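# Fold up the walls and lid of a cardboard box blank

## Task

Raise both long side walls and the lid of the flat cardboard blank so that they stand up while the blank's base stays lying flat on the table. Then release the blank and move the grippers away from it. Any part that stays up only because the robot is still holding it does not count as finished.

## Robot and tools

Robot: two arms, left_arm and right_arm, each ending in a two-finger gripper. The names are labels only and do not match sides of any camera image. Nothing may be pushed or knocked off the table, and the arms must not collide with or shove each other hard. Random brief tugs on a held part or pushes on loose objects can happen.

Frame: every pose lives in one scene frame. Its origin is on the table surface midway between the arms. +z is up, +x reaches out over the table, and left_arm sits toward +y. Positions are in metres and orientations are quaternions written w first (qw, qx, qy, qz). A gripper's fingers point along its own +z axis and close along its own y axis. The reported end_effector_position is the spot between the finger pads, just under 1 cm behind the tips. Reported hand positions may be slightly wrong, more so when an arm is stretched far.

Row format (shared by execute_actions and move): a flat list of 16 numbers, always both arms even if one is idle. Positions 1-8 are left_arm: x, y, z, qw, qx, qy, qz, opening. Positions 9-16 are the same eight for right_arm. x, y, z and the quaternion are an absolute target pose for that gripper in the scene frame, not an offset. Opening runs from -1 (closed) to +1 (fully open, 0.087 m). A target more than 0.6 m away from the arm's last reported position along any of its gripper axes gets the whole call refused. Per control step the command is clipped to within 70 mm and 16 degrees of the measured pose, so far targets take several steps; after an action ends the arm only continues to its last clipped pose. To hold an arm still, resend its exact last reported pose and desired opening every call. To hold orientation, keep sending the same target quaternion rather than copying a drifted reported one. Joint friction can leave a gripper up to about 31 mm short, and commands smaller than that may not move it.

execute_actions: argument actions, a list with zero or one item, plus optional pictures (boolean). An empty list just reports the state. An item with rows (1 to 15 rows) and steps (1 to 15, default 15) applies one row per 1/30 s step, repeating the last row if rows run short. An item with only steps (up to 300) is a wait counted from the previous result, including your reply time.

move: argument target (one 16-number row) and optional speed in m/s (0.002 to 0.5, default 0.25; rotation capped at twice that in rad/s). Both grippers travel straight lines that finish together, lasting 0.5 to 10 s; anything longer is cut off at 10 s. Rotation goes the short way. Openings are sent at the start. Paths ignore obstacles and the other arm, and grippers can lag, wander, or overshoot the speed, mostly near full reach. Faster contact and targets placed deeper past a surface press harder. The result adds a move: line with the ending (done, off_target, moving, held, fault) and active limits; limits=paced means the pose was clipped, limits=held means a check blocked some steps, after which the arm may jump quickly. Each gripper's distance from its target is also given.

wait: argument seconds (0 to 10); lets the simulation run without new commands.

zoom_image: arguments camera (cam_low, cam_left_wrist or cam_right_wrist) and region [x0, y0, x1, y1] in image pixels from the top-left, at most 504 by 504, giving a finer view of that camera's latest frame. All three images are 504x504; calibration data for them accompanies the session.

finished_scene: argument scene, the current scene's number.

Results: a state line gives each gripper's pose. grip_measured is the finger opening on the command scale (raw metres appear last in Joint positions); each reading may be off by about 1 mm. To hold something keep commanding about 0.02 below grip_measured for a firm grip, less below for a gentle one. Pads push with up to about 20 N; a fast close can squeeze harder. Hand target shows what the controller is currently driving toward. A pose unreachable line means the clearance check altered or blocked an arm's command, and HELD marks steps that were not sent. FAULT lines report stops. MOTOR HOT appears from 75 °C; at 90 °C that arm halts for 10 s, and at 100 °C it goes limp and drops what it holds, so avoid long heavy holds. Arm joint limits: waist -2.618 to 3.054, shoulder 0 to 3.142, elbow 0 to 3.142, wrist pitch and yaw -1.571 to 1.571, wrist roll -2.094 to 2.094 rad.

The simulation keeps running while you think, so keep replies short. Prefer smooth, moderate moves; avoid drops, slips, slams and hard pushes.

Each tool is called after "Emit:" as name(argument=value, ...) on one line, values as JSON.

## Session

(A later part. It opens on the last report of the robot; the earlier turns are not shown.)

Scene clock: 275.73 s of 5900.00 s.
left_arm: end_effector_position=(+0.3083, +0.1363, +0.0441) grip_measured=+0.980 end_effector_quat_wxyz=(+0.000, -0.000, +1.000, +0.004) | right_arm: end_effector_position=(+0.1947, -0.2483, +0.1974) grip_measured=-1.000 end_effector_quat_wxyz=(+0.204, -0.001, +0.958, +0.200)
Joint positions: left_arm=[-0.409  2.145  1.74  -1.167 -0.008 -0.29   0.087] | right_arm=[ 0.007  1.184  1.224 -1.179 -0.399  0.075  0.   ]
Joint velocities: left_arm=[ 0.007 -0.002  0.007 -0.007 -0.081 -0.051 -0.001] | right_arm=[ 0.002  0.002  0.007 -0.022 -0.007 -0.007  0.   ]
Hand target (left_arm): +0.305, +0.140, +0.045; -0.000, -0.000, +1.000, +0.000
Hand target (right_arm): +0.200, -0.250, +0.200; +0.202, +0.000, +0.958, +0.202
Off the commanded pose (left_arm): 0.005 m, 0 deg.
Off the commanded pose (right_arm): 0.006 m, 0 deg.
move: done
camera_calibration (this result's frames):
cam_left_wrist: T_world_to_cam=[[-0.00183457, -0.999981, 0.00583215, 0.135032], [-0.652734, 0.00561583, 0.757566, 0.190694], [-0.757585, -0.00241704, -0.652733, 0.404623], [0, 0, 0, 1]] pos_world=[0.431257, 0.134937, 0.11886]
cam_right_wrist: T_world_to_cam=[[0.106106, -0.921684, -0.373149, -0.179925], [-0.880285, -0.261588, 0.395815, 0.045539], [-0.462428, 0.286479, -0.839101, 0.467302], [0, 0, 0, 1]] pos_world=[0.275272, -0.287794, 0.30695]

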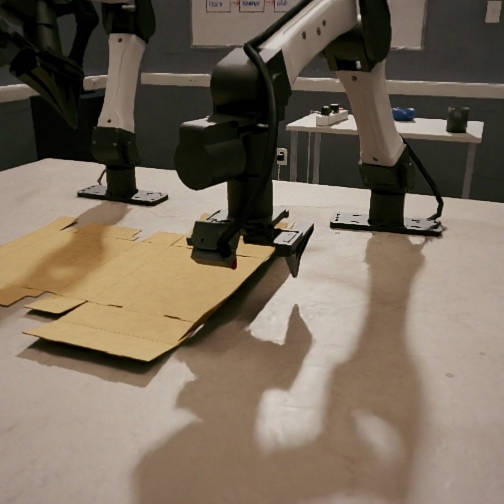

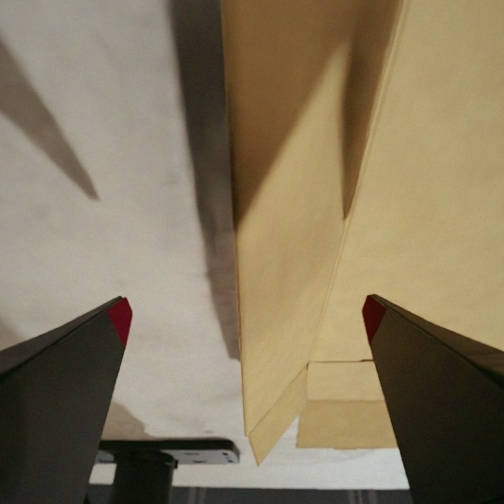

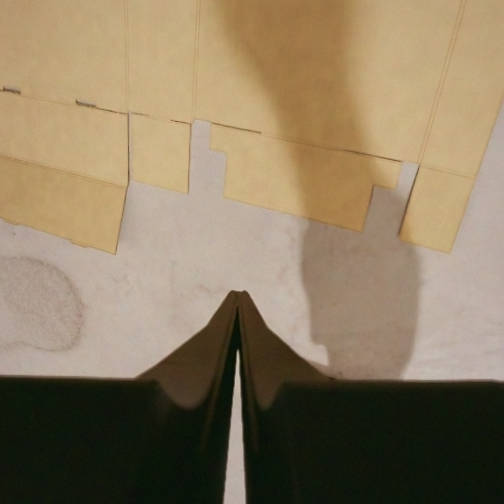

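Emit:
move(target=[0.305,0.19,0.10,0,0,0.924,-0.383,1,0.31,-0.03,0.06,0,0.643,0.766,0,1], speed=0.2)

Emit:
move(target=[0.305,0.17,0.04,0,0,0.924,-0.383,-1,0.31,-0.03,-0.015,0,0.643,0.766,0,1], speed=0.07)

Emit:
move(target=[0.305,0.085,0.055,0,0,0.924,-0.383,-1,0.31,-0.03,-0.015,0,0.643,0.766,0,1], speed=0.04)

Scene clock: 293.80 s of 5900.00 s.
left_arm: end_effector_position=(+0.3029, +0.1881, +0.0977) grip_measured=+0.980 end_effector_quat_wxyz=(+0.003, +0.001, +0.927, -0.376) | right_arm: end_effector_position=(+0.3149, -0.0395, +0.0612) grip_measured=+0.998 end_effector_quat_wxyz=(+0.000, +0.644, +0.765, -0.003)
Joint positions: left_arm=[ 0.028  2.107  1.694 -1.294  0.76   0.204  0.087] | right_arm=[ 0.611  2.189  1.878 -1.265  0.002  1.993  0.087]
Joint velocities: left_arm=[-0.002 -0.007 -0.012 -0.007 -0.022 -0.007 -0.001] | right_arm=[-0.002 -0.012  0.012 -0.007 -0.037  0.081 -0.001]
Hand target (left_arm): +0.305, +0.191, +0.100; +0.003, -0.000, +0.925, -0.380
Hand target (right_arm): +0.315, -0.033, +0.063; -0.003, +0.644, +0.765, -0.001
Off the commanded pose (left_arm): 0.004 m, 1 deg.
Off the commanded pose (right_arm): 0.011 m, 0 deg.
After step 90, 10.73 s passed at rest.
move: off_target (right_arm)
camera_calibration (this result's frames):
cam_left_wrist: T_world_to_cam=[[-0.00634103, -0.708186, 0.705998, 0.0646258], [-0.655135, 0.536334, 0.532112, 0.0692429], [-0.755485, -0.45915, -0.467358, 0.502822], [0, 0, 0, 1]] pos_world=[0.425648, 0.239501, 0.152528]
cam_right_wrist: T_world_to_cam=[[-0.980848, -0.194736, 0.00381972, 0.296877], [-0.120727, 0.623232, 0.772662, 0.0325821], [-0.152846, 0.757403, -0.634806, 0.257418], [0, 0, 0, 1]] pos_world=[0.33447, -0.157463, 0.137101]

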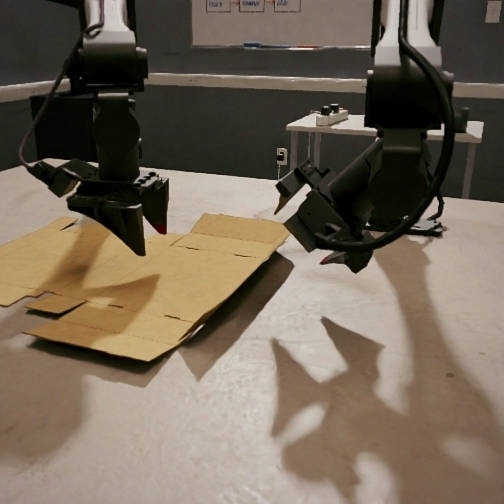

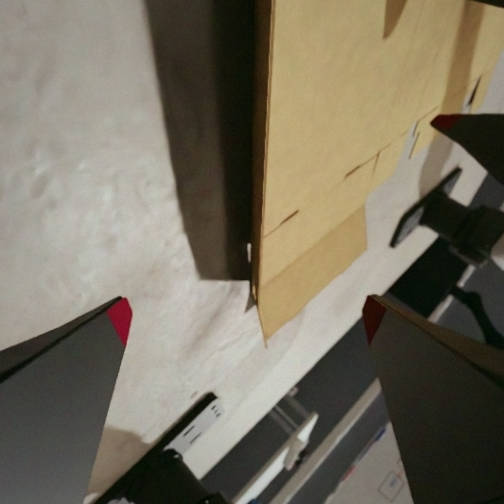

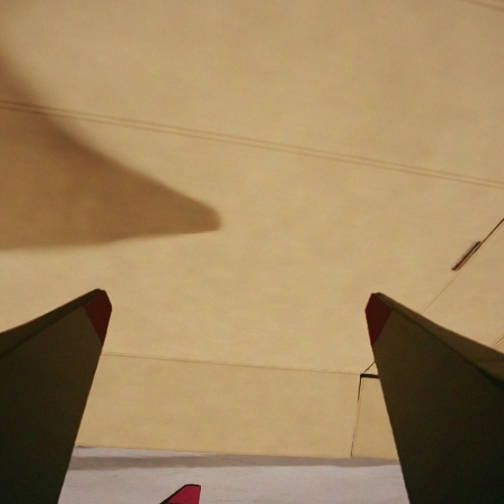

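Scene clock: 295.33 s of 5900.00 s.
left_arm: end_effector_position=(+0.3083, +0.1754, +0.0468) grip_measured=-1.000 end_effector_quat_wxyz=(+0.007, +0.002, +0.925, -0.379) | right_arm: end_effector_position=(+0.3158, -0.0363, +0.0149) grip_measured=+0.998 end_effector_quat_wxyz=(+0.002, +0.645, +0.764, +0.005)
Joint positions: left_arm=[-0.003  2.16   1.567 -1.078  0.773  0.162  0.   ] | right_arm=[ 0.616  2.213  1.73  -1.076  0.001  1.999  0.087]
Joint velocities: left_arm=[ 0.007  0.002 -0.012 -0.066 -0.007 -0.007  0.   ] | right_arm=[-0.002 -0.002 -0.007 -0.022  0.037 -0.022  0.001]
Hand target (left_arm): +0.306, +0.170, +0.040; -0.000, +0.000, +0.924, -0.383
Hand target (right_arm): +0.309, -0.031, -0.014; -0.000, +0.643, +0.766, -0.002
Off the commanded pose (left_arm): 0.009 m, 1 deg.
Off the commanded pose (right_arm): 0.031 m, 1 deg.
move: off_target (right_arm)
camera_calibration (this result's frames):
cam_left_wrist: T_world_to_cam=[[-0.0118813, -0.702302, 0.71178, 0.0919986], [-0.660037, 0.54023, 0.522018, 0.107924], [-0.751139, -0.463599, -0.469964, 0.476869], [0, 0, 0, 1]] pos_world=[0.430522, 0.227383, 0.10229]
cam_right_wrist: T_world_to_cam=[[-0.981172, -0.192833, -0.0108423, 0.298933], [-0.129573, 0.615587, 0.777344, 0.0689467], [-0.143223, 0.764112, -0.628983, 0.222889], [0, 0, 0, 1]] pos_world=[0.334161, -0.15511, 0.0898389]

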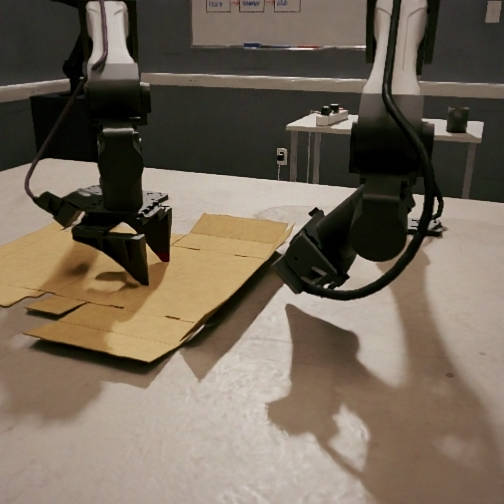

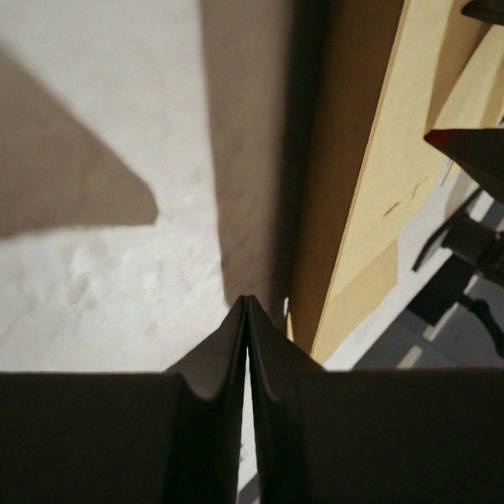

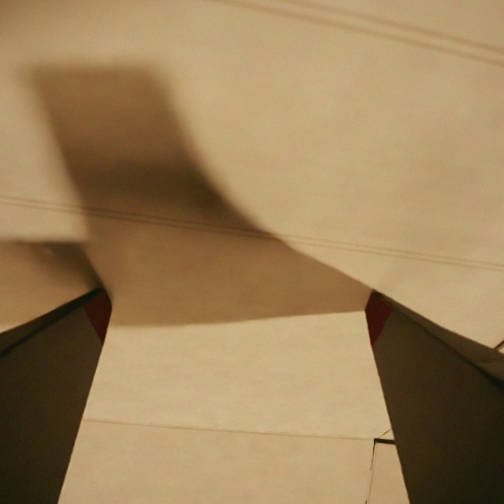

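Scene clock: 297.87 s of 5900.00 s.
left_arm: end_effector_position=(+0.3052, +0.1007, +0.0503) grip_measured=-1.000 end_effector_quat_wxyz=(-0.009, -0.010, +0.929, -0.369) | right_arm: end_effector_position=(+0.3158, -0.0361, +0.0153) grip_measured=+0.998 end_effector_quat_wxyz=(+0.002, +0.645, +0.764, +0.007)
Joint positions: left_arm=[-0.198  2.107  1.503 -0.907  0.754 -0.123  0.   ] | right_arm=[ 0.616  2.209  1.724 -1.071  0.     1.999  0.087]
Joint velocities: left_arm=[-0.007 -0.022  0.012  0.081  0.037 -0.007  0.   ] | right_arm=[-0.002  0.022 -0.007  0.051 -0.051  0.007 -0.   ]
Hand target (left_arm): +0.303, +0.085, +0.056; -0.003, +0.001, +0.923, -0.385
Hand target (right_arm): +0.309, -0.031, -0.013; -0.000, +0.643, +0.766, -0.001
Off the commanded pose (left_arm): 0.016 m, 2 deg.
Off the commanded pose (right_arm): 0.031 m, 1 deg.
move: off_target (left_arm, right_arm)
camera_calibration (this result's frames):
cam_left_wrist: T_world_to_cam=[[0.0220694, -0.718116, 0.695573, 0.0290879], [-0.644809, 0.52147, 0.558829, 0.139837], [-0.764025, -0.460845, -0.45154, 0.444269], [0, 0, 0, 1]] pos_world=[0.428959, 0.152707, 0.102227]
cam_right_wrist: T_world_to_cam=[[-0.981138, -0.19281, -0.0139009, 0.29894], [-0.131536, 0.613179, 0.778916, 0.0690544], [-0.141659, 0.766052, -0.626974, 0.222496], [0, 0, 0, 1]] pos_world=[0.333903, -0.155147, 0.0898671]

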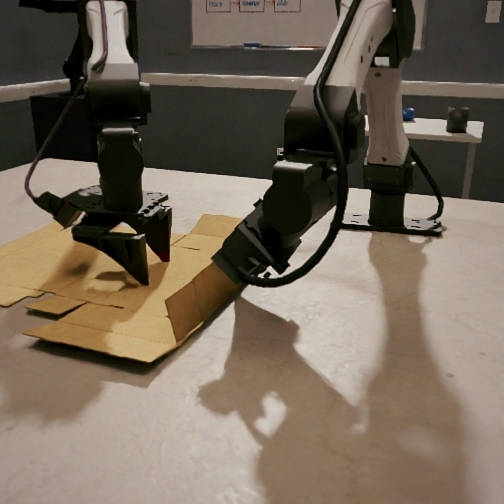

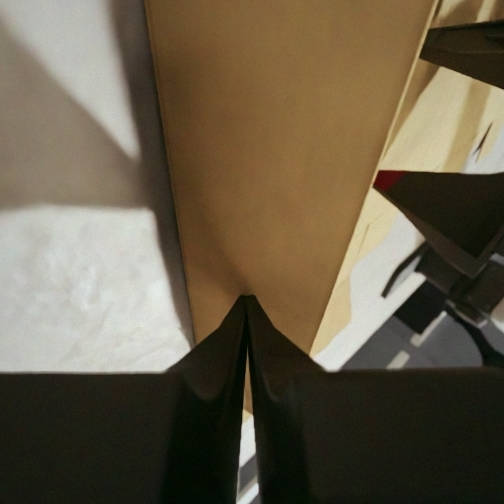

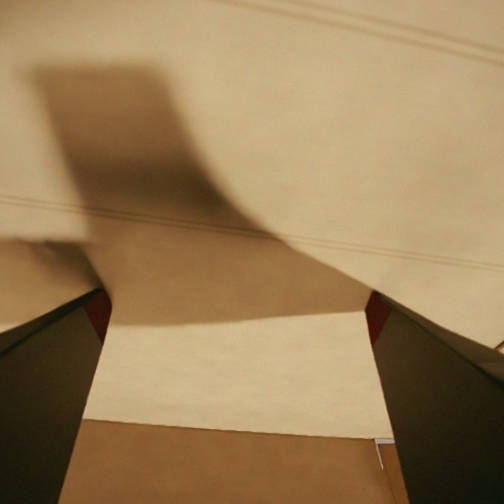

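Working.

Emit:
move(target=[0.305,0.05,0.045,0,0,0.924,-0.383,-1,0.31,-0.03,-0.015,0,0.643,0.766,0,1], speed=0.04)

Emit:
move(target=[0.305,0.05,-0.015,0,0,0.924,-0.383,-1,0.31,-0.03,-0.015,0,0.643,0.766,0,1], speed=0.04)

Emit:
move(target=[0.30,0.17,0.12,0,0,0.924,-0.383,-1,0.31,-0.03,-0.015,0,0.643,0.766,0,1], speed=0.06)

Scene clock: 304.17 s of 5900.00 s.
left_arm: end_effector_position=(+0.3064, +0.0787, +0.0412) grip_measured=-1.000 end_effector_quat_wxyz=(-0.007, -0.017, +0.937, -0.350) | right_arm: end_effector_position=(+0.3154, -0.0381, +0.0156) grip_measured=+0.998 end_effector_quat_wxyz=(+0.006, +0.645, +0.764, +0.005)
Joint positions: left_arm=[-0.265  2.106  1.482 -0.823  0.707 -0.228  0.   ] | right_arm=[ 0.616  2.206  1.722 -1.074  0.008  1.999  0.087]
Joint velocities: left_arm=[ 0.007 -0.007  0.012 -0.022  0.007 -0.037  0.   ] | right_arm=[ 0.017 -0.017 -0.007  0.037 -0.081 -0.037  0.001]
Hand target (left_arm): +0.303, +0.052, +0.046; -0.005, +0.002, +0.924, -0.383
Hand target (right_arm): +0.309, -0.031, -0.014; -0.000, +0.643, +0.766, -0.001
Off the commanded pose (left_arm): 0.029 m, 5 deg.
Off the commanded pose (right_arm): 0.032 m, 1 deg.
After step 90, 1.80 s passed at rest.
move: off_target (left_arm, right_arm)
camera_calibration (this result's frames):
cam_left_wrist: T_world_to_cam=[[0.034723, -0.74519, 0.665947, 0.0190223], [-0.65112, 0.488649, 0.580745, 0.160741], [-0.75818, -0.453776, -0.468241, 0.429272], [0, 0, 0, 1]] pos_world=[0.429467, 0.130423, 0.0949851]
cam_right_wrist: T_world_to_cam=[[-0.981058, -0.193192, -0.0142391, 0.298198], [-0.133244, 0.61962, 0.77351, 0.0708234], [-0.140613, 0.760755, -0.633625, 0.223688], [0, 0, 0, 1]] pos_world=[0.333439, -0.156446, 0.0911977]

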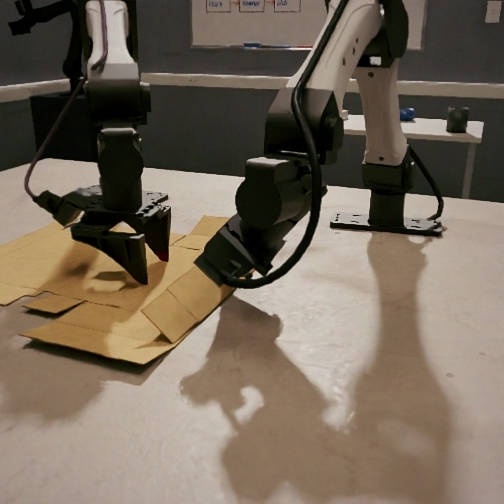

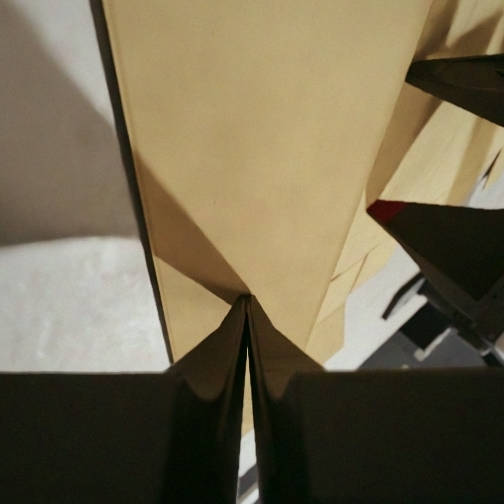

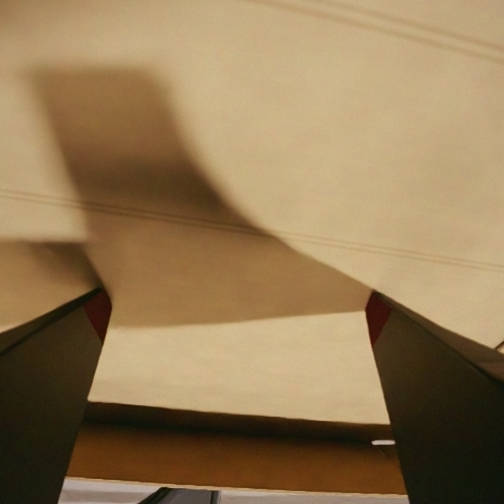

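Scene clock: 306.07 s of 5900.00 s.
left_arm: end_effector_position=(+0.3078, +0.0653, +0.0201) grip_measured=-1.000 end_effector_quat_wxyz=(+0.001, -0.016, +0.919, -0.393) | right_arm: end_effector_position=(+0.3150, -0.0389, +0.0158) grip_measured=+0.998 end_effector_quat_wxyz=(+0.007, +0.645, +0.765, +0.004)
Joint positions: left_arm=[-0.269  2.142  1.398 -0.651  0.793 -0.258  0.   ] | right_arm=[ 0.616  2.204  1.72  -1.075  0.011  1.998  0.087]
Joint velocities: left_arm=[-0.007 -0.007 -0.007  0.007  0.022 -0.037  0.   ] | right_arm=[ 0.002  0.022 -0.007 -0.095 -0.007  0.066 -0.001]
Hand target (left_arm): +0.303, +0.052, -0.012; -0.002, +0.001, +0.924, -0.383
Hand target (right_arm): +0.309, -0.031, -0.013; -0.000, +0.643, +0.766, -0.001
Off the commanded pose (left_arm): 0.038 m, 2 deg.
Off the commanded pose (right_arm): 0.032 m, 1 deg.
move: off_target (left_arm, right_arm)
camera_calibration (this result's frames):
cam_left_wrist: T_world_to_cam=[[0.0253256, -0.68084, 0.731994, 0.0204515], [-0.663332, 0.536362, 0.52183, 0.182353], [-0.747897, -0.49877, -0.438039, 0.413535], [0, 0, 0, 1]] pos_world=[0.429724, 0.122376, 0.0710172]
cam_right_wrist: T_world_to_cam=[[-0.980982, -0.193575, -0.014232, 0.297621], [-0.13389, 0.621781, 0.771662, 0.0714157], [-0.140526, 0.758892, -0.635874, 0.224347], [0, 0, 0, 1]] pos_world=[0.33305, -0.157048, 0.0917833]

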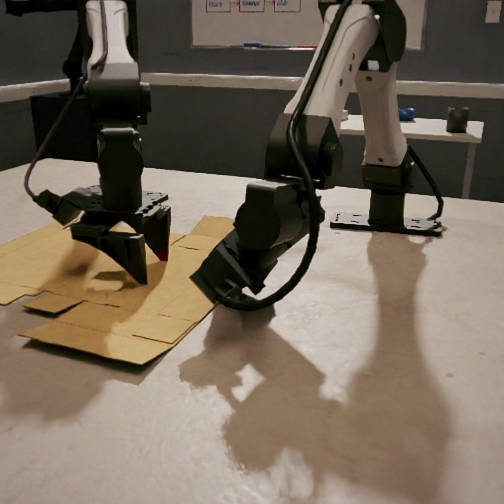

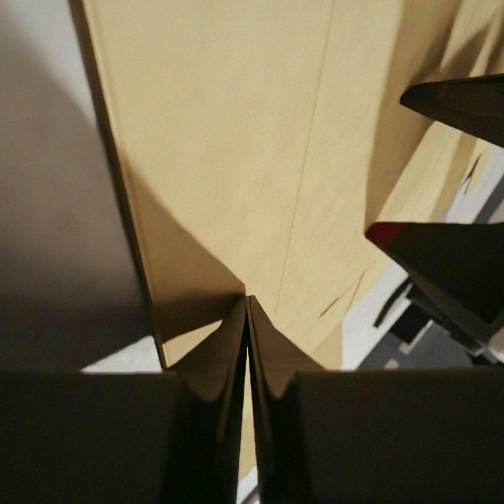

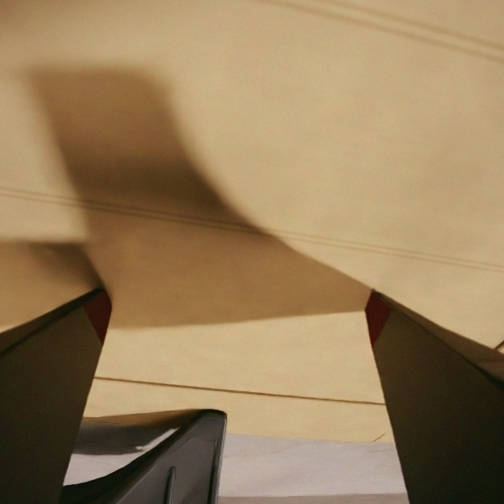

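Scene clock: 309.00 s of 5900.00 s.
left_arm: end_effector_position=(+0.2965, +0.1659, +0.1076) grip_measured=-1.000 end_effector_quat_wxyz=(-0.013, -0.007, +0.923, -0.385) | right_arm: end_effector_position=(+0.3149, -0.0390, +0.0156) grip_measured=+0.998 end_effector_quat_wxyz=(+0.007, +0.645, +0.765, +0.005)
Joint positions: left_arm=[-0.021  2.08   1.678 -1.293  0.782  0.135  0.   ] | right_arm=[ 0.616  2.202  1.716 -1.072  0.011  1.998  0.087]
Joint velocities: left_arm=[ 0.012 -0.002 -0.017 -0.022 -0.022  0.007  0.   ] | right_arm=[ 0.007 -0.002  0.002  0.007 -0.007  0.022 -0.001]
Hand target (left_arm): +0.299, +0.170, +0.119; +0.002, -0.001, +0.925, -0.381
Hand target (right_arm): +0.309, -0.031, -0.014; -0.000, +0.643, +0.766, -0.002
Off the commanded pose (left_arm): 0.013 m, 2 deg.
Off the commanded pose (right_arm): 0.032 m, 1 deg.
move: off_target (left_arm, right_arm)
camera_calibration (this result's frames):
cam_left_wrist: T_world_to_cam=[[0.0201918, -0.69427, 0.719431, 0.0301973], [-0.637997, 0.545078, 0.543921, 0.0638685], [-0.769774, -0.469978, -0.431936, 0.494664], [0, 0, 0, 1]] pos_world=[0.420918, 0.218633, 0.157199]
cam_right_wrist: T_world_to_cam=[[-0.980968, -0.193566, -0.0152847, 0.297487], [-0.13462, 0.621284, 0.771935, 0.0718179], [-0.139924, 0.759302, -0.635517, 0.224086], [0, 0, 0, 1]] pos_world=[0.332849, -0.157185, 0.0915186]

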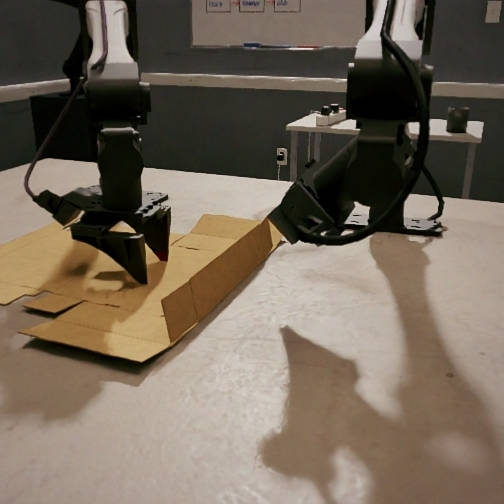

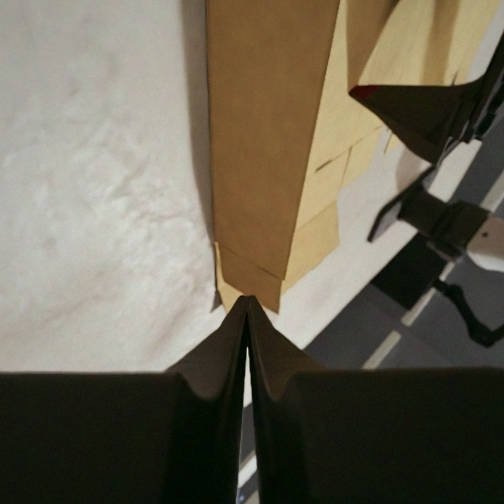

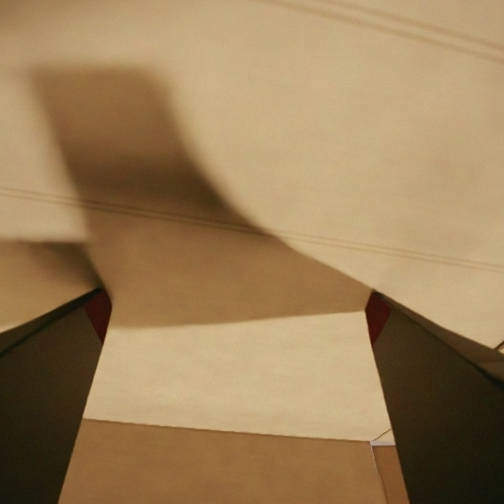

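Emit:
move(target=[0.30,0.17,0.16,0,0,0.924,-0.383,-1,0.31,-0.2,0.12,0,0.3,0.92,0.2,0])

Emit:
move(target=[0.31,-0.01,0.07,0,0,0.924,-0.383,-1,0.31,-0.39,0.06,0,0,0.924,0.383,0])

Emit:
move(target=[0.31,-0.04,-0.015,0,0,0.924,-0.383,-1,0.31,-0.37,0.01,0,0,0.924,0.383,0], speed=0.07)

Scene clock: 335.27 s of 5900.00 s.
left_arm: end_effector_position=(+0.2977, +0.1662, +0.1467) grip_measured=-1.000 end_effector_quat_wxyz=(-0.017, -0.006, +0.923, -0.385) | right_arm: end_effector_position=(+0.3018, -0.1981, +0.1069) grip_measured=+0.000 end_effector_quat_wxyz=(-0.011, +0.308, +0.932, +0.193)
Joint positions: left_arm=[-0.021  2.08   1.832 -1.457  0.782  0.14   0.   ] | right_arm=[ 0.106  1.833  1.467 -1.066 -0.365  0.752  0.044]
Joint velocities: left_arm=[ 0.007 -0.002  0.012 -0.051 -0.081 -0.007  0.   ] | right_arm=[-0.017 -0.007 -0.012 -0.007 -0.022  0.022  0.   ]
Hand target (left_arm): +0.298, +0.170, +0.160; +0.000, -0.000, +0.924, -0.383
Hand target (right_arm): +0.306, -0.199, +0.119; +0.002, +0.302, +0.931, +0.202
Off the commanded pose (left_arm): 0.014 m, 2 deg.
Off the commanded pose (right_arm): 0.016 m, 2 deg.
After step 90, 20.87 s passed at rest.
move: off_target (left_arm, right_arm)
camera_calibration (this result's frames):
cam_left_wrist: T_world_to_cam=[[0.0225053, -0.693513, 0.720093, 0.0013478], [-0.632213, 0.548099, 0.547626, 0.0404572], [-0.774468, -0.467577, -0.426113, 0.512717], [0, 0, 0, 1]] pos_world=[0.42263, 0.218495, 0.195349]
cam_right_wrist: T_world_to_cam=[[-0.557807, -0.749917, -0.355634, 0.0536865], [-0.596269, 0.0640272, 0.800227, 0.124275], [-0.577333, 0.658426, -0.482867, 0.496811], [0, 0, 0, 1]] pos_world=[0.390874, -0.29481, 0.159538]

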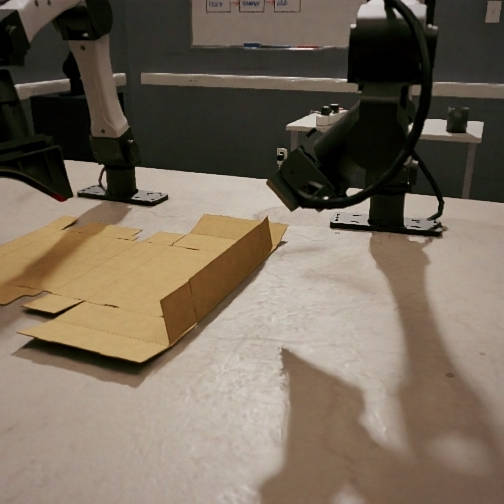

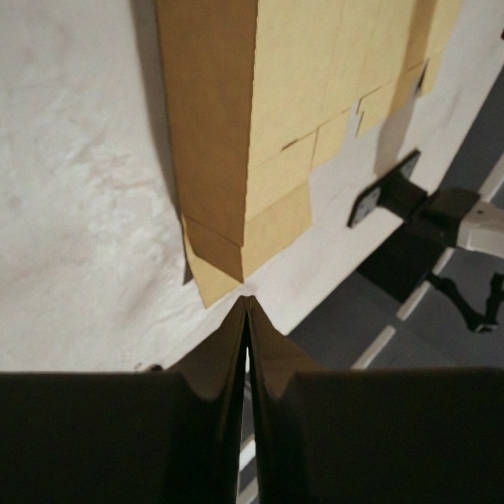

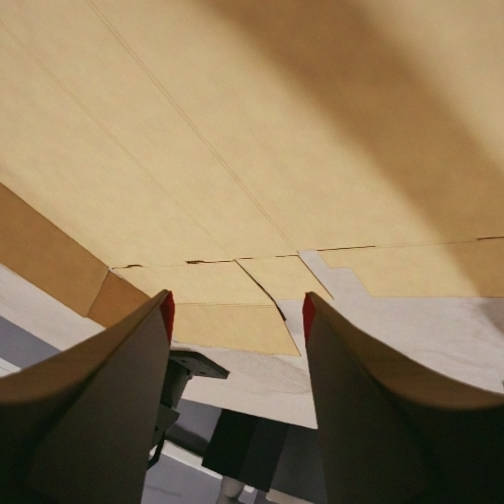

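Scene clock: 337.47 s of 5900.00 s.
left_arm: end_effector_position=(+0.3121, -0.0093, +0.0814) grip_measured=-1.000 end_effector_quat_wxyz=(+0.004, +0.007, +0.921, -0.389) | right_arm: end_effector_position=(+0.3062, -0.3885, +0.0599) grip_measured=+0.000 end_effector_quat_wxyz=(+0.000, +0.005, +0.926, +0.377)
Joint positions: left_arm=[-0.449  2.105  1.599 -0.741  0.744 -0.442  0.   ] | right_arm=[-0.459  2.353  1.923 -1.557 -0.671 -0.614  0.044]
Joint velocities: left_arm=[ 0.012  0.002  0.007  0.022 -0.037 -0.037  0.   ] | right_arm=[ 0.012  0.007  0.007 -0.007 -0.037 -0.037 -0.   ]
Hand target (left_arm): +0.309, -0.010, +0.071; -0.003, +0.001, +0.923, -0.385
Hand target (right_arm): +0.309, -0.389, +0.061; +0.003, +0.002, +0.925, +0.380
Off the commanded pose (left_arm): 0.012 m, 1 deg.
Off the commanded pose (right_arm): 0.004 m, 1 deg.
joint sent to its limit (right arm) — the command would take joint 4 (wrist pitch) past its lower limit, so that joint was sent only as far as its limit.
move: off_target (left_arm)
camera_calibration (this result's frames):
cam_left_wrist: T_world_to_cam=[[-0.0185692, -0.687198, 0.726233, -0.0612941], [-0.653228, 0.558238, 0.511531, 0.191061], [-0.756934, -0.464897, -0.459263, 0.4112], [0, 0, 0, 1]] pos_world=[0.434919, 0.0423871, 0.135629]
cam_right_wrist: T_world_to_cam=[[0.0161771, -0.716439, -0.697462, -0.245622], [-0.634616, -0.546398, 0.546545, -0.0334826], [-0.772659, 0.433779, -0.463502, 0.573441], [0, 0, 0, 1]] pos_world=[0.425799, -0.443014, 0.112779]

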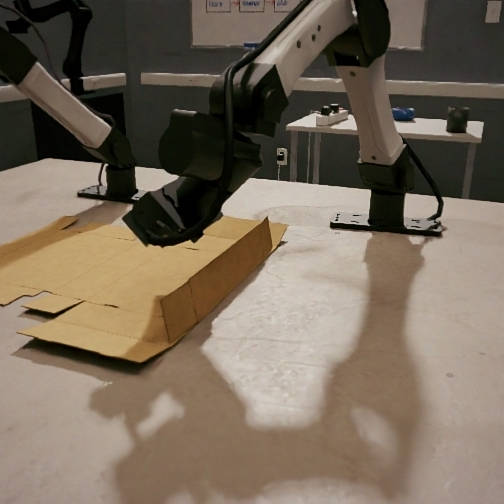

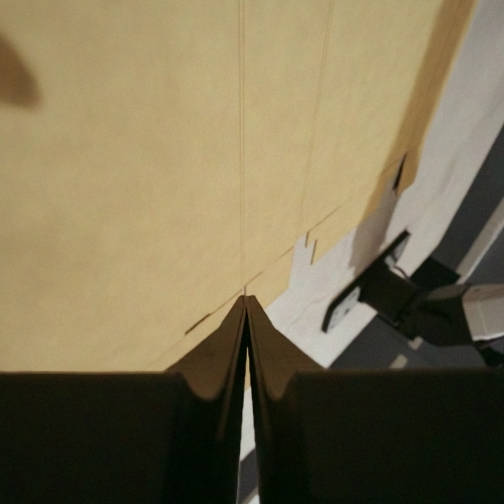

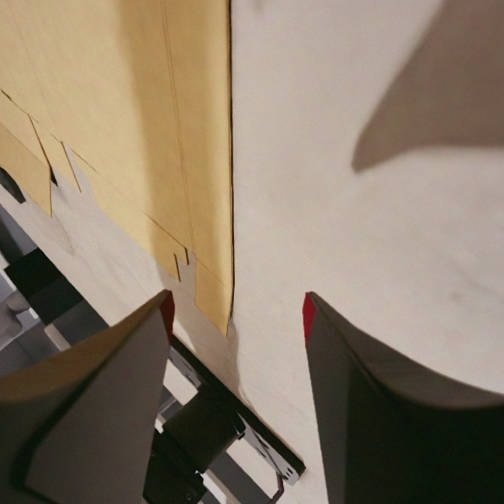

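Scene clock: 339.27 s of 5900.00 s.
left_arm: end_effector_position=(+0.3190, -0.0415, +0.0210) grip_measured=-1.000 end_effector_quat_wxyz=(+0.007, +0.006, +0.911, -0.412) | right_arm: end_effector_position=(+0.3099, -0.3803, +0.0287) grip_measured=+0.000 end_effector_quat_wxyz=(+0.004, +0.006, +0.927, +0.376)
Joint positions: left_arm=[-0.501  2.234  1.516 -0.442  0.767 -0.536  0.   ] | right_arm=[-0.439  2.371  1.832 -1.425 -0.682 -0.586  0.044]
Joint velocities: left_arm=[-0.027 -0.007  0.002 -0.022 -0.022 -0.037  0.   ] | right_arm=[ 0.017  0.012 -0.002  0.037  0.007  0.007 -0.001]
Hand target (left_arm): +0.310, -0.039, -0.013; -0.001, +0.001, +0.924, -0.383
Hand target (right_arm): +0.310, -0.370, +0.011; -0.001, -0.000, +0.924, +0.383
Off the commanded pose (left_arm): 0.037 m, 4 deg.
Off the commanded pose (right_arm): 0.021 m, 1 deg.
move: off_target (left_arm, right_arm)
camera_calibration (this result's frames):
cam_left_wrist: T_world_to_cam=[[-0.0198178, -0.649687, 0.759944, -0.0381225], [-0.657513, 0.581071, 0.479619, 0.247417], [-0.753183, -0.490168, -0.438693, 0.371097], [0, 0, 0, 1]] pos_world=[0.441427, 0.0133654, 0.0731027]
cam_right_wrist: T_world_to_cam=[[0.0173398, -0.71746, -0.696384, -0.262337], [-0.640476, -0.542803, 0.543283, -0.00631835], [-0.767783, 0.436597, -0.468928, 0.557917], [0, 0, 0, 1]] pos_world=[0.428861, -0.435231, 0.082368]

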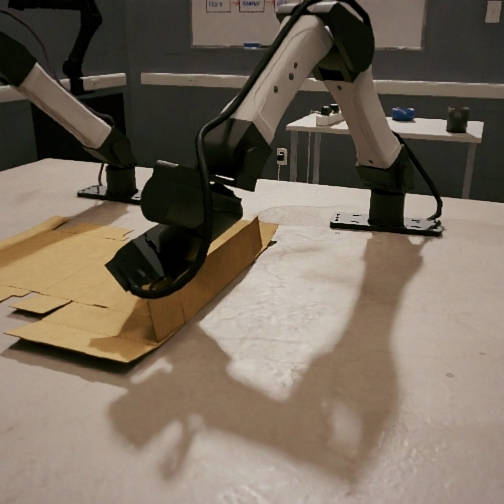

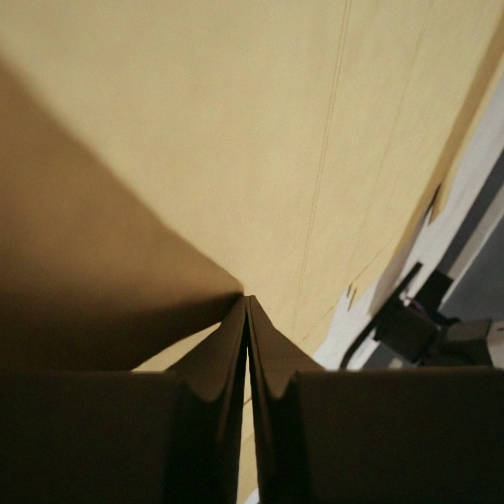

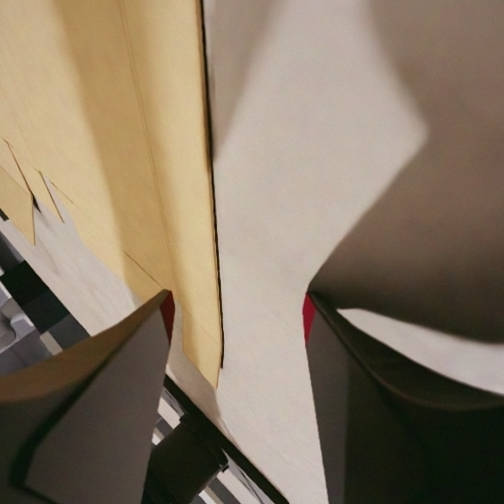

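Emit:
move(target=[0.31,-0.04,-0.015,0,0,0.924,-0.383,-1,0.31,-0.31,0.008,0,0,0.924,0.383,0], speed=0.03)

Scene clock: 345.07 s of 5900.00 s.
left_arm: end_effector_position=(+0.3185, -0.0425, +0.0204) grip_measured=-1.000 end_effector_quat_wxyz=(+0.007, +0.007, +0.909, -0.416) | right_arm: end_effector_position=(+0.3089, -0.3342, +0.0274) grip_measured=+0.000 end_effector_quat_wxyz=(+0.001, +0.015, +0.931, +0.365)
Joint positions: left_arm=[-0.502  2.235  1.508 -0.427  0.775 -0.539  0.   ] | right_arm=[-0.332  2.26   1.653 -1.256 -0.698 -0.425  0.044]
Joint velocities: left_arm=[0.002 0.002 0.002 0.007 0.095 0.007 0.   ] | right_arm=[-0.002 -0.017 -0.017 -0.022 -0.051  0.051  0.   ]
Hand target (left_arm): +0.309, -0.039, -0.014; -0.001, +0.001, +0.924, -0.383
Hand target (right_arm): +0.309, -0.311, +0.009; -0.003, -0.001, +0.923, +0.384
Off the commanded pose (left_arm): 0.036 m, 4 deg.
Off the commanded pose (right_arm): 0.031 m, 3 deg.
After step 90, 0.13 s passed at rest.
move: off_target (left_arm, right_arm)
camera_calibration (this result's frames):
cam_left_wrist: T_world_to_cam=[[-0.0215957, -0.642598, 0.765899, -0.0375744], [-0.657048, 0.586526, 0.473576, 0.248177], [-0.753539, -0.493005, -0.434885, 0.36985], [0, 0, 0, 1]] pos_world=[0.440949, 0.0126307, 0.0720898]
cam_right_wrist: T_world_to_cam=[[-0.00185494, -0.734059, -0.679083, -0.230308], [-0.641398, -0.520125, 0.563984, 0.0260659], [-0.767206, 0.436609, -0.469859, 0.536277], [0, 0, 0, 1]] pos_world=[0.427726, -0.389646, 0.0808753]

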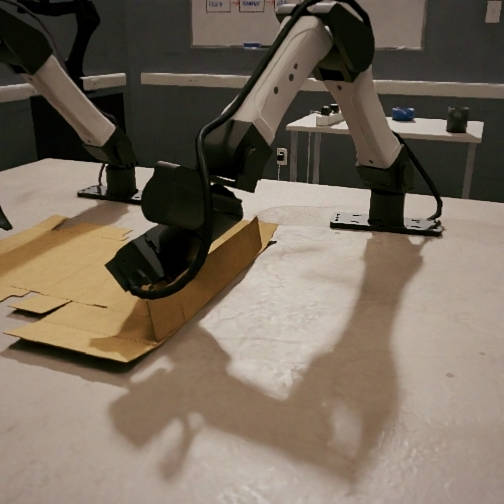

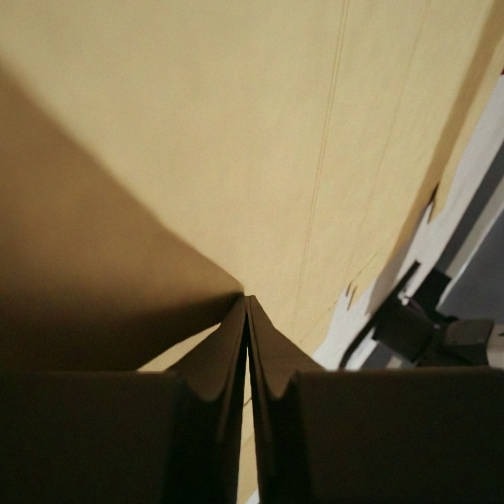

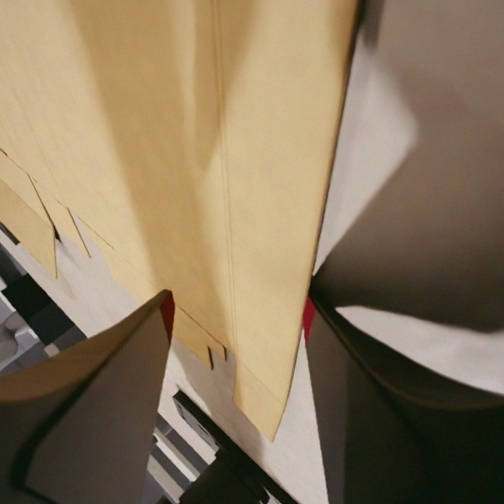

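Emit:
move(target=[0.31,-0.04,-0.015,0,0,0.924,-0.383,-1,0.31,-0.355,0.02,0,0,0.866,0.5,0], speed=0.06)

Emit:
move(target=[0.31,-0.04,-0.015,0,0,0.924,-0.383,-1,0.31,-0.29,0.015,0,0,0.866,0.5,0], speed=0.03)

Scene clock: 356.77 s of 5900.00 s.
left_arm: end_effector_position=(+0.3186, -0.0427, +0.0210) grip_measured=-1.000 end_effector_quat_wxyz=(+0.007, +0.008, +0.909, -0.417) | right_arm: end_effector_position=(+0.3104, -0.3442, +0.0321) grip_measured=-0.001 end_effector_quat_wxyz=(-0.002, +0.018, +0.864, +0.503)
Joint positions: left_arm=[-0.502  2.234  1.508 -0.426  0.777 -0.539  0.   ] | right_arm=[-0.428  2.492  1.863 -1.574 -0.912 -0.722  0.044]
Joint velocities: left_arm=[ 0.012 -0.012  0.007  0.007 -0.051 -0.051  0.   ] | right_arm=[ 0.002 -0.002 -0.012 -0.037  0.037 -0.022  0.001]
Hand target (left_arm): +0.309, -0.039, -0.013; -0.001, +0.001, +0.924, -0.383
Hand target (right_arm): +0.310, -0.355, +0.021; +0.004, +0.004, +0.868, +0.496
Off the commanded pose (left_arm): 0.037 m, 4 deg.
Off the commanded pose (right_arm): 0.016 m, 2 deg.
joint sent to its limit (right arm) — the command would take joint 4 (wrist pitch) past its lower limit, so that joint was sent only as far as its limit.
After step 90, 5.93 s passed at rest.
move: off_target (left_arm, right_arm)
camera_calibration (this result's frames):
cam_left_wrist: T_world_to_cam=[[-0.0229499, -0.640795, 0.767369, -0.0377333], [-0.657123, 0.588135, 0.471473, 0.248228], [-0.753434, -0.493435, -0.434579, 0.369993], [0, 0, 0, 1]] pos_world=[0.441016, 0.0123966, 0.0727138]
cam_right_wrist: T_world_to_cam=[[-0.00919701, -0.494175, -0.869314, -0.143403], [-0.642801, -0.66301, 0.383699, -0.0237441], [-0.765978, 0.562325, -0.311559, 0.581851], [0, 0, 0, 1]] pos_world=[0.429103, -0.413798, 0.0657287]

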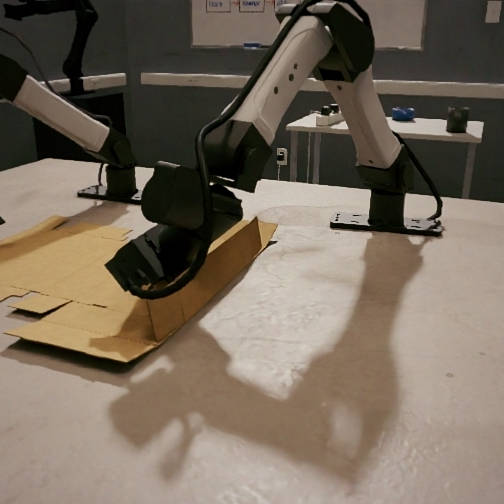

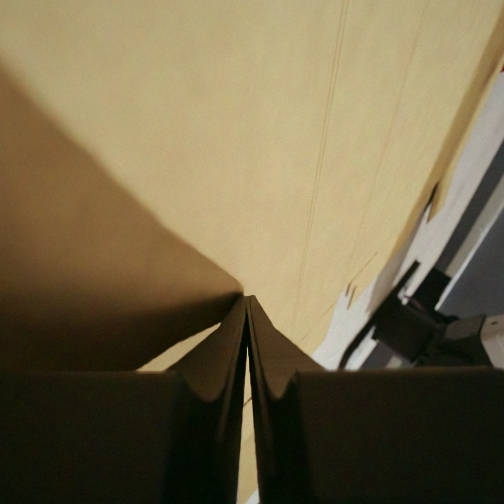

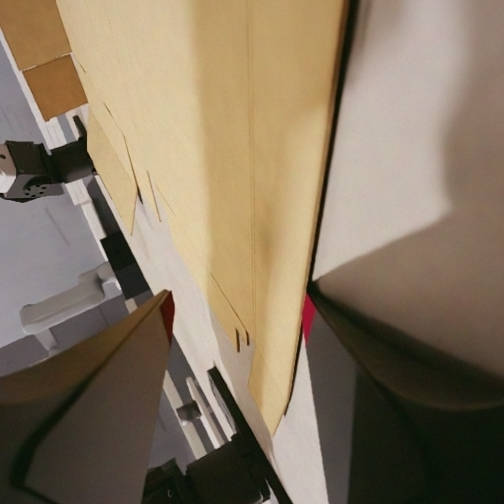

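Scene clock: 358.93 s of 5900.00 s.
left_arm: end_effector_position=(+0.3183, -0.0431, +0.0211) grip_measured=-1.000 end_effector_quat_wxyz=(+0.007, +0.008, +0.908, -0.418) | right_arm: end_effector_position=(+0.3094, -0.2988, +0.0315) grip_measured=+0.000 end_effector_quat_wxyz=(-0.011, +0.026, +0.859, +0.512)
Joint positions: left_arm=[-0.502  2.234  1.508 -0.426  0.778 -0.539  0.   ] | right_arm=[-0.331  2.412  1.706 -1.418 -0.977 -0.588  0.044]
Joint velocities: left_arm=[ 0.007  0.012  0.002  0.022  0.066 -0.037  0.   ] | right_arm=[ 0.017 -0.012 -0.007 -0.022 -0.051  0.007 -0.001]
Hand target (left_arm): +0.309, -0.039, -0.013; -0.001, +0.001, +0.924, -0.383
Hand target (right_arm): +0.310, -0.290, +0.016; -0.002, -0.001, +0.865, +0.502
Off the commanded pose (left_arm): 0.037 m, 5 deg.
Off the commanded pose (right_arm): 0.019 m, 4 deg.
move: off_target (left_arm, right_arm)
camera_calibration (this result's frames):
cam_left_wrist: T_world_to_cam=[[-0.0233276, -0.640169, 0.76788, -0.0379385], [-0.656545, 0.58905, 0.471136, 0.2481], [-0.753926, -0.493157, -0.434041, 0.369844], [0, 0, 0, 1]] pos_world=[0.440839, 0.0119608, 0.0727707]
cam_right_wrist: T_world_to_cam=[[-0.0311583, -0.476057, -0.878862, -0.109039], [-0.636505, -0.668496, 0.384674, 0.00225783], [-0.770643, 0.571386, -0.282184, 0.558585], [0, 0, 0, 1]] pos_world=[0.428509, -0.369567, 0.0609253]

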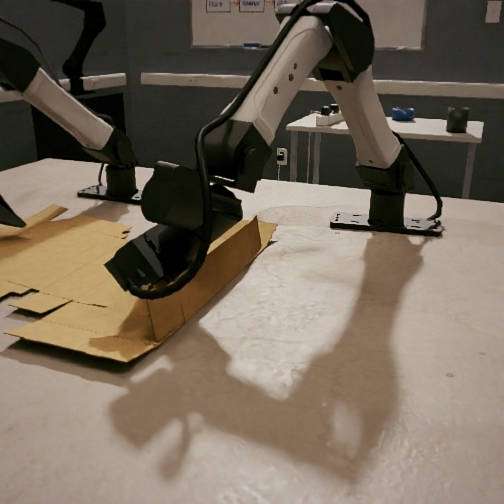

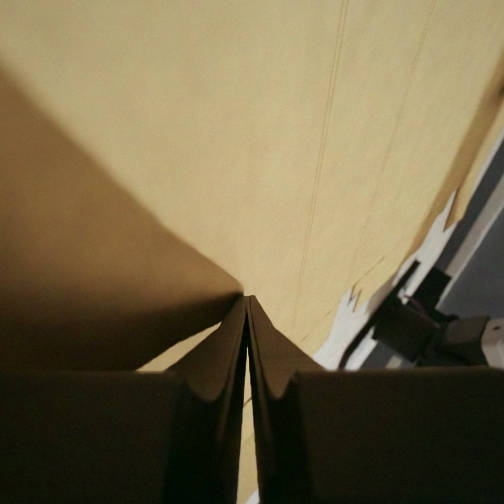

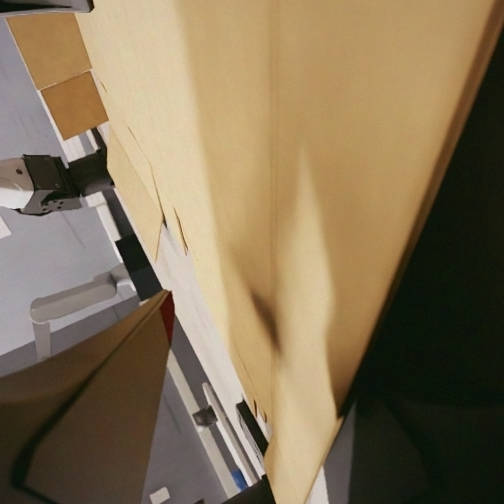

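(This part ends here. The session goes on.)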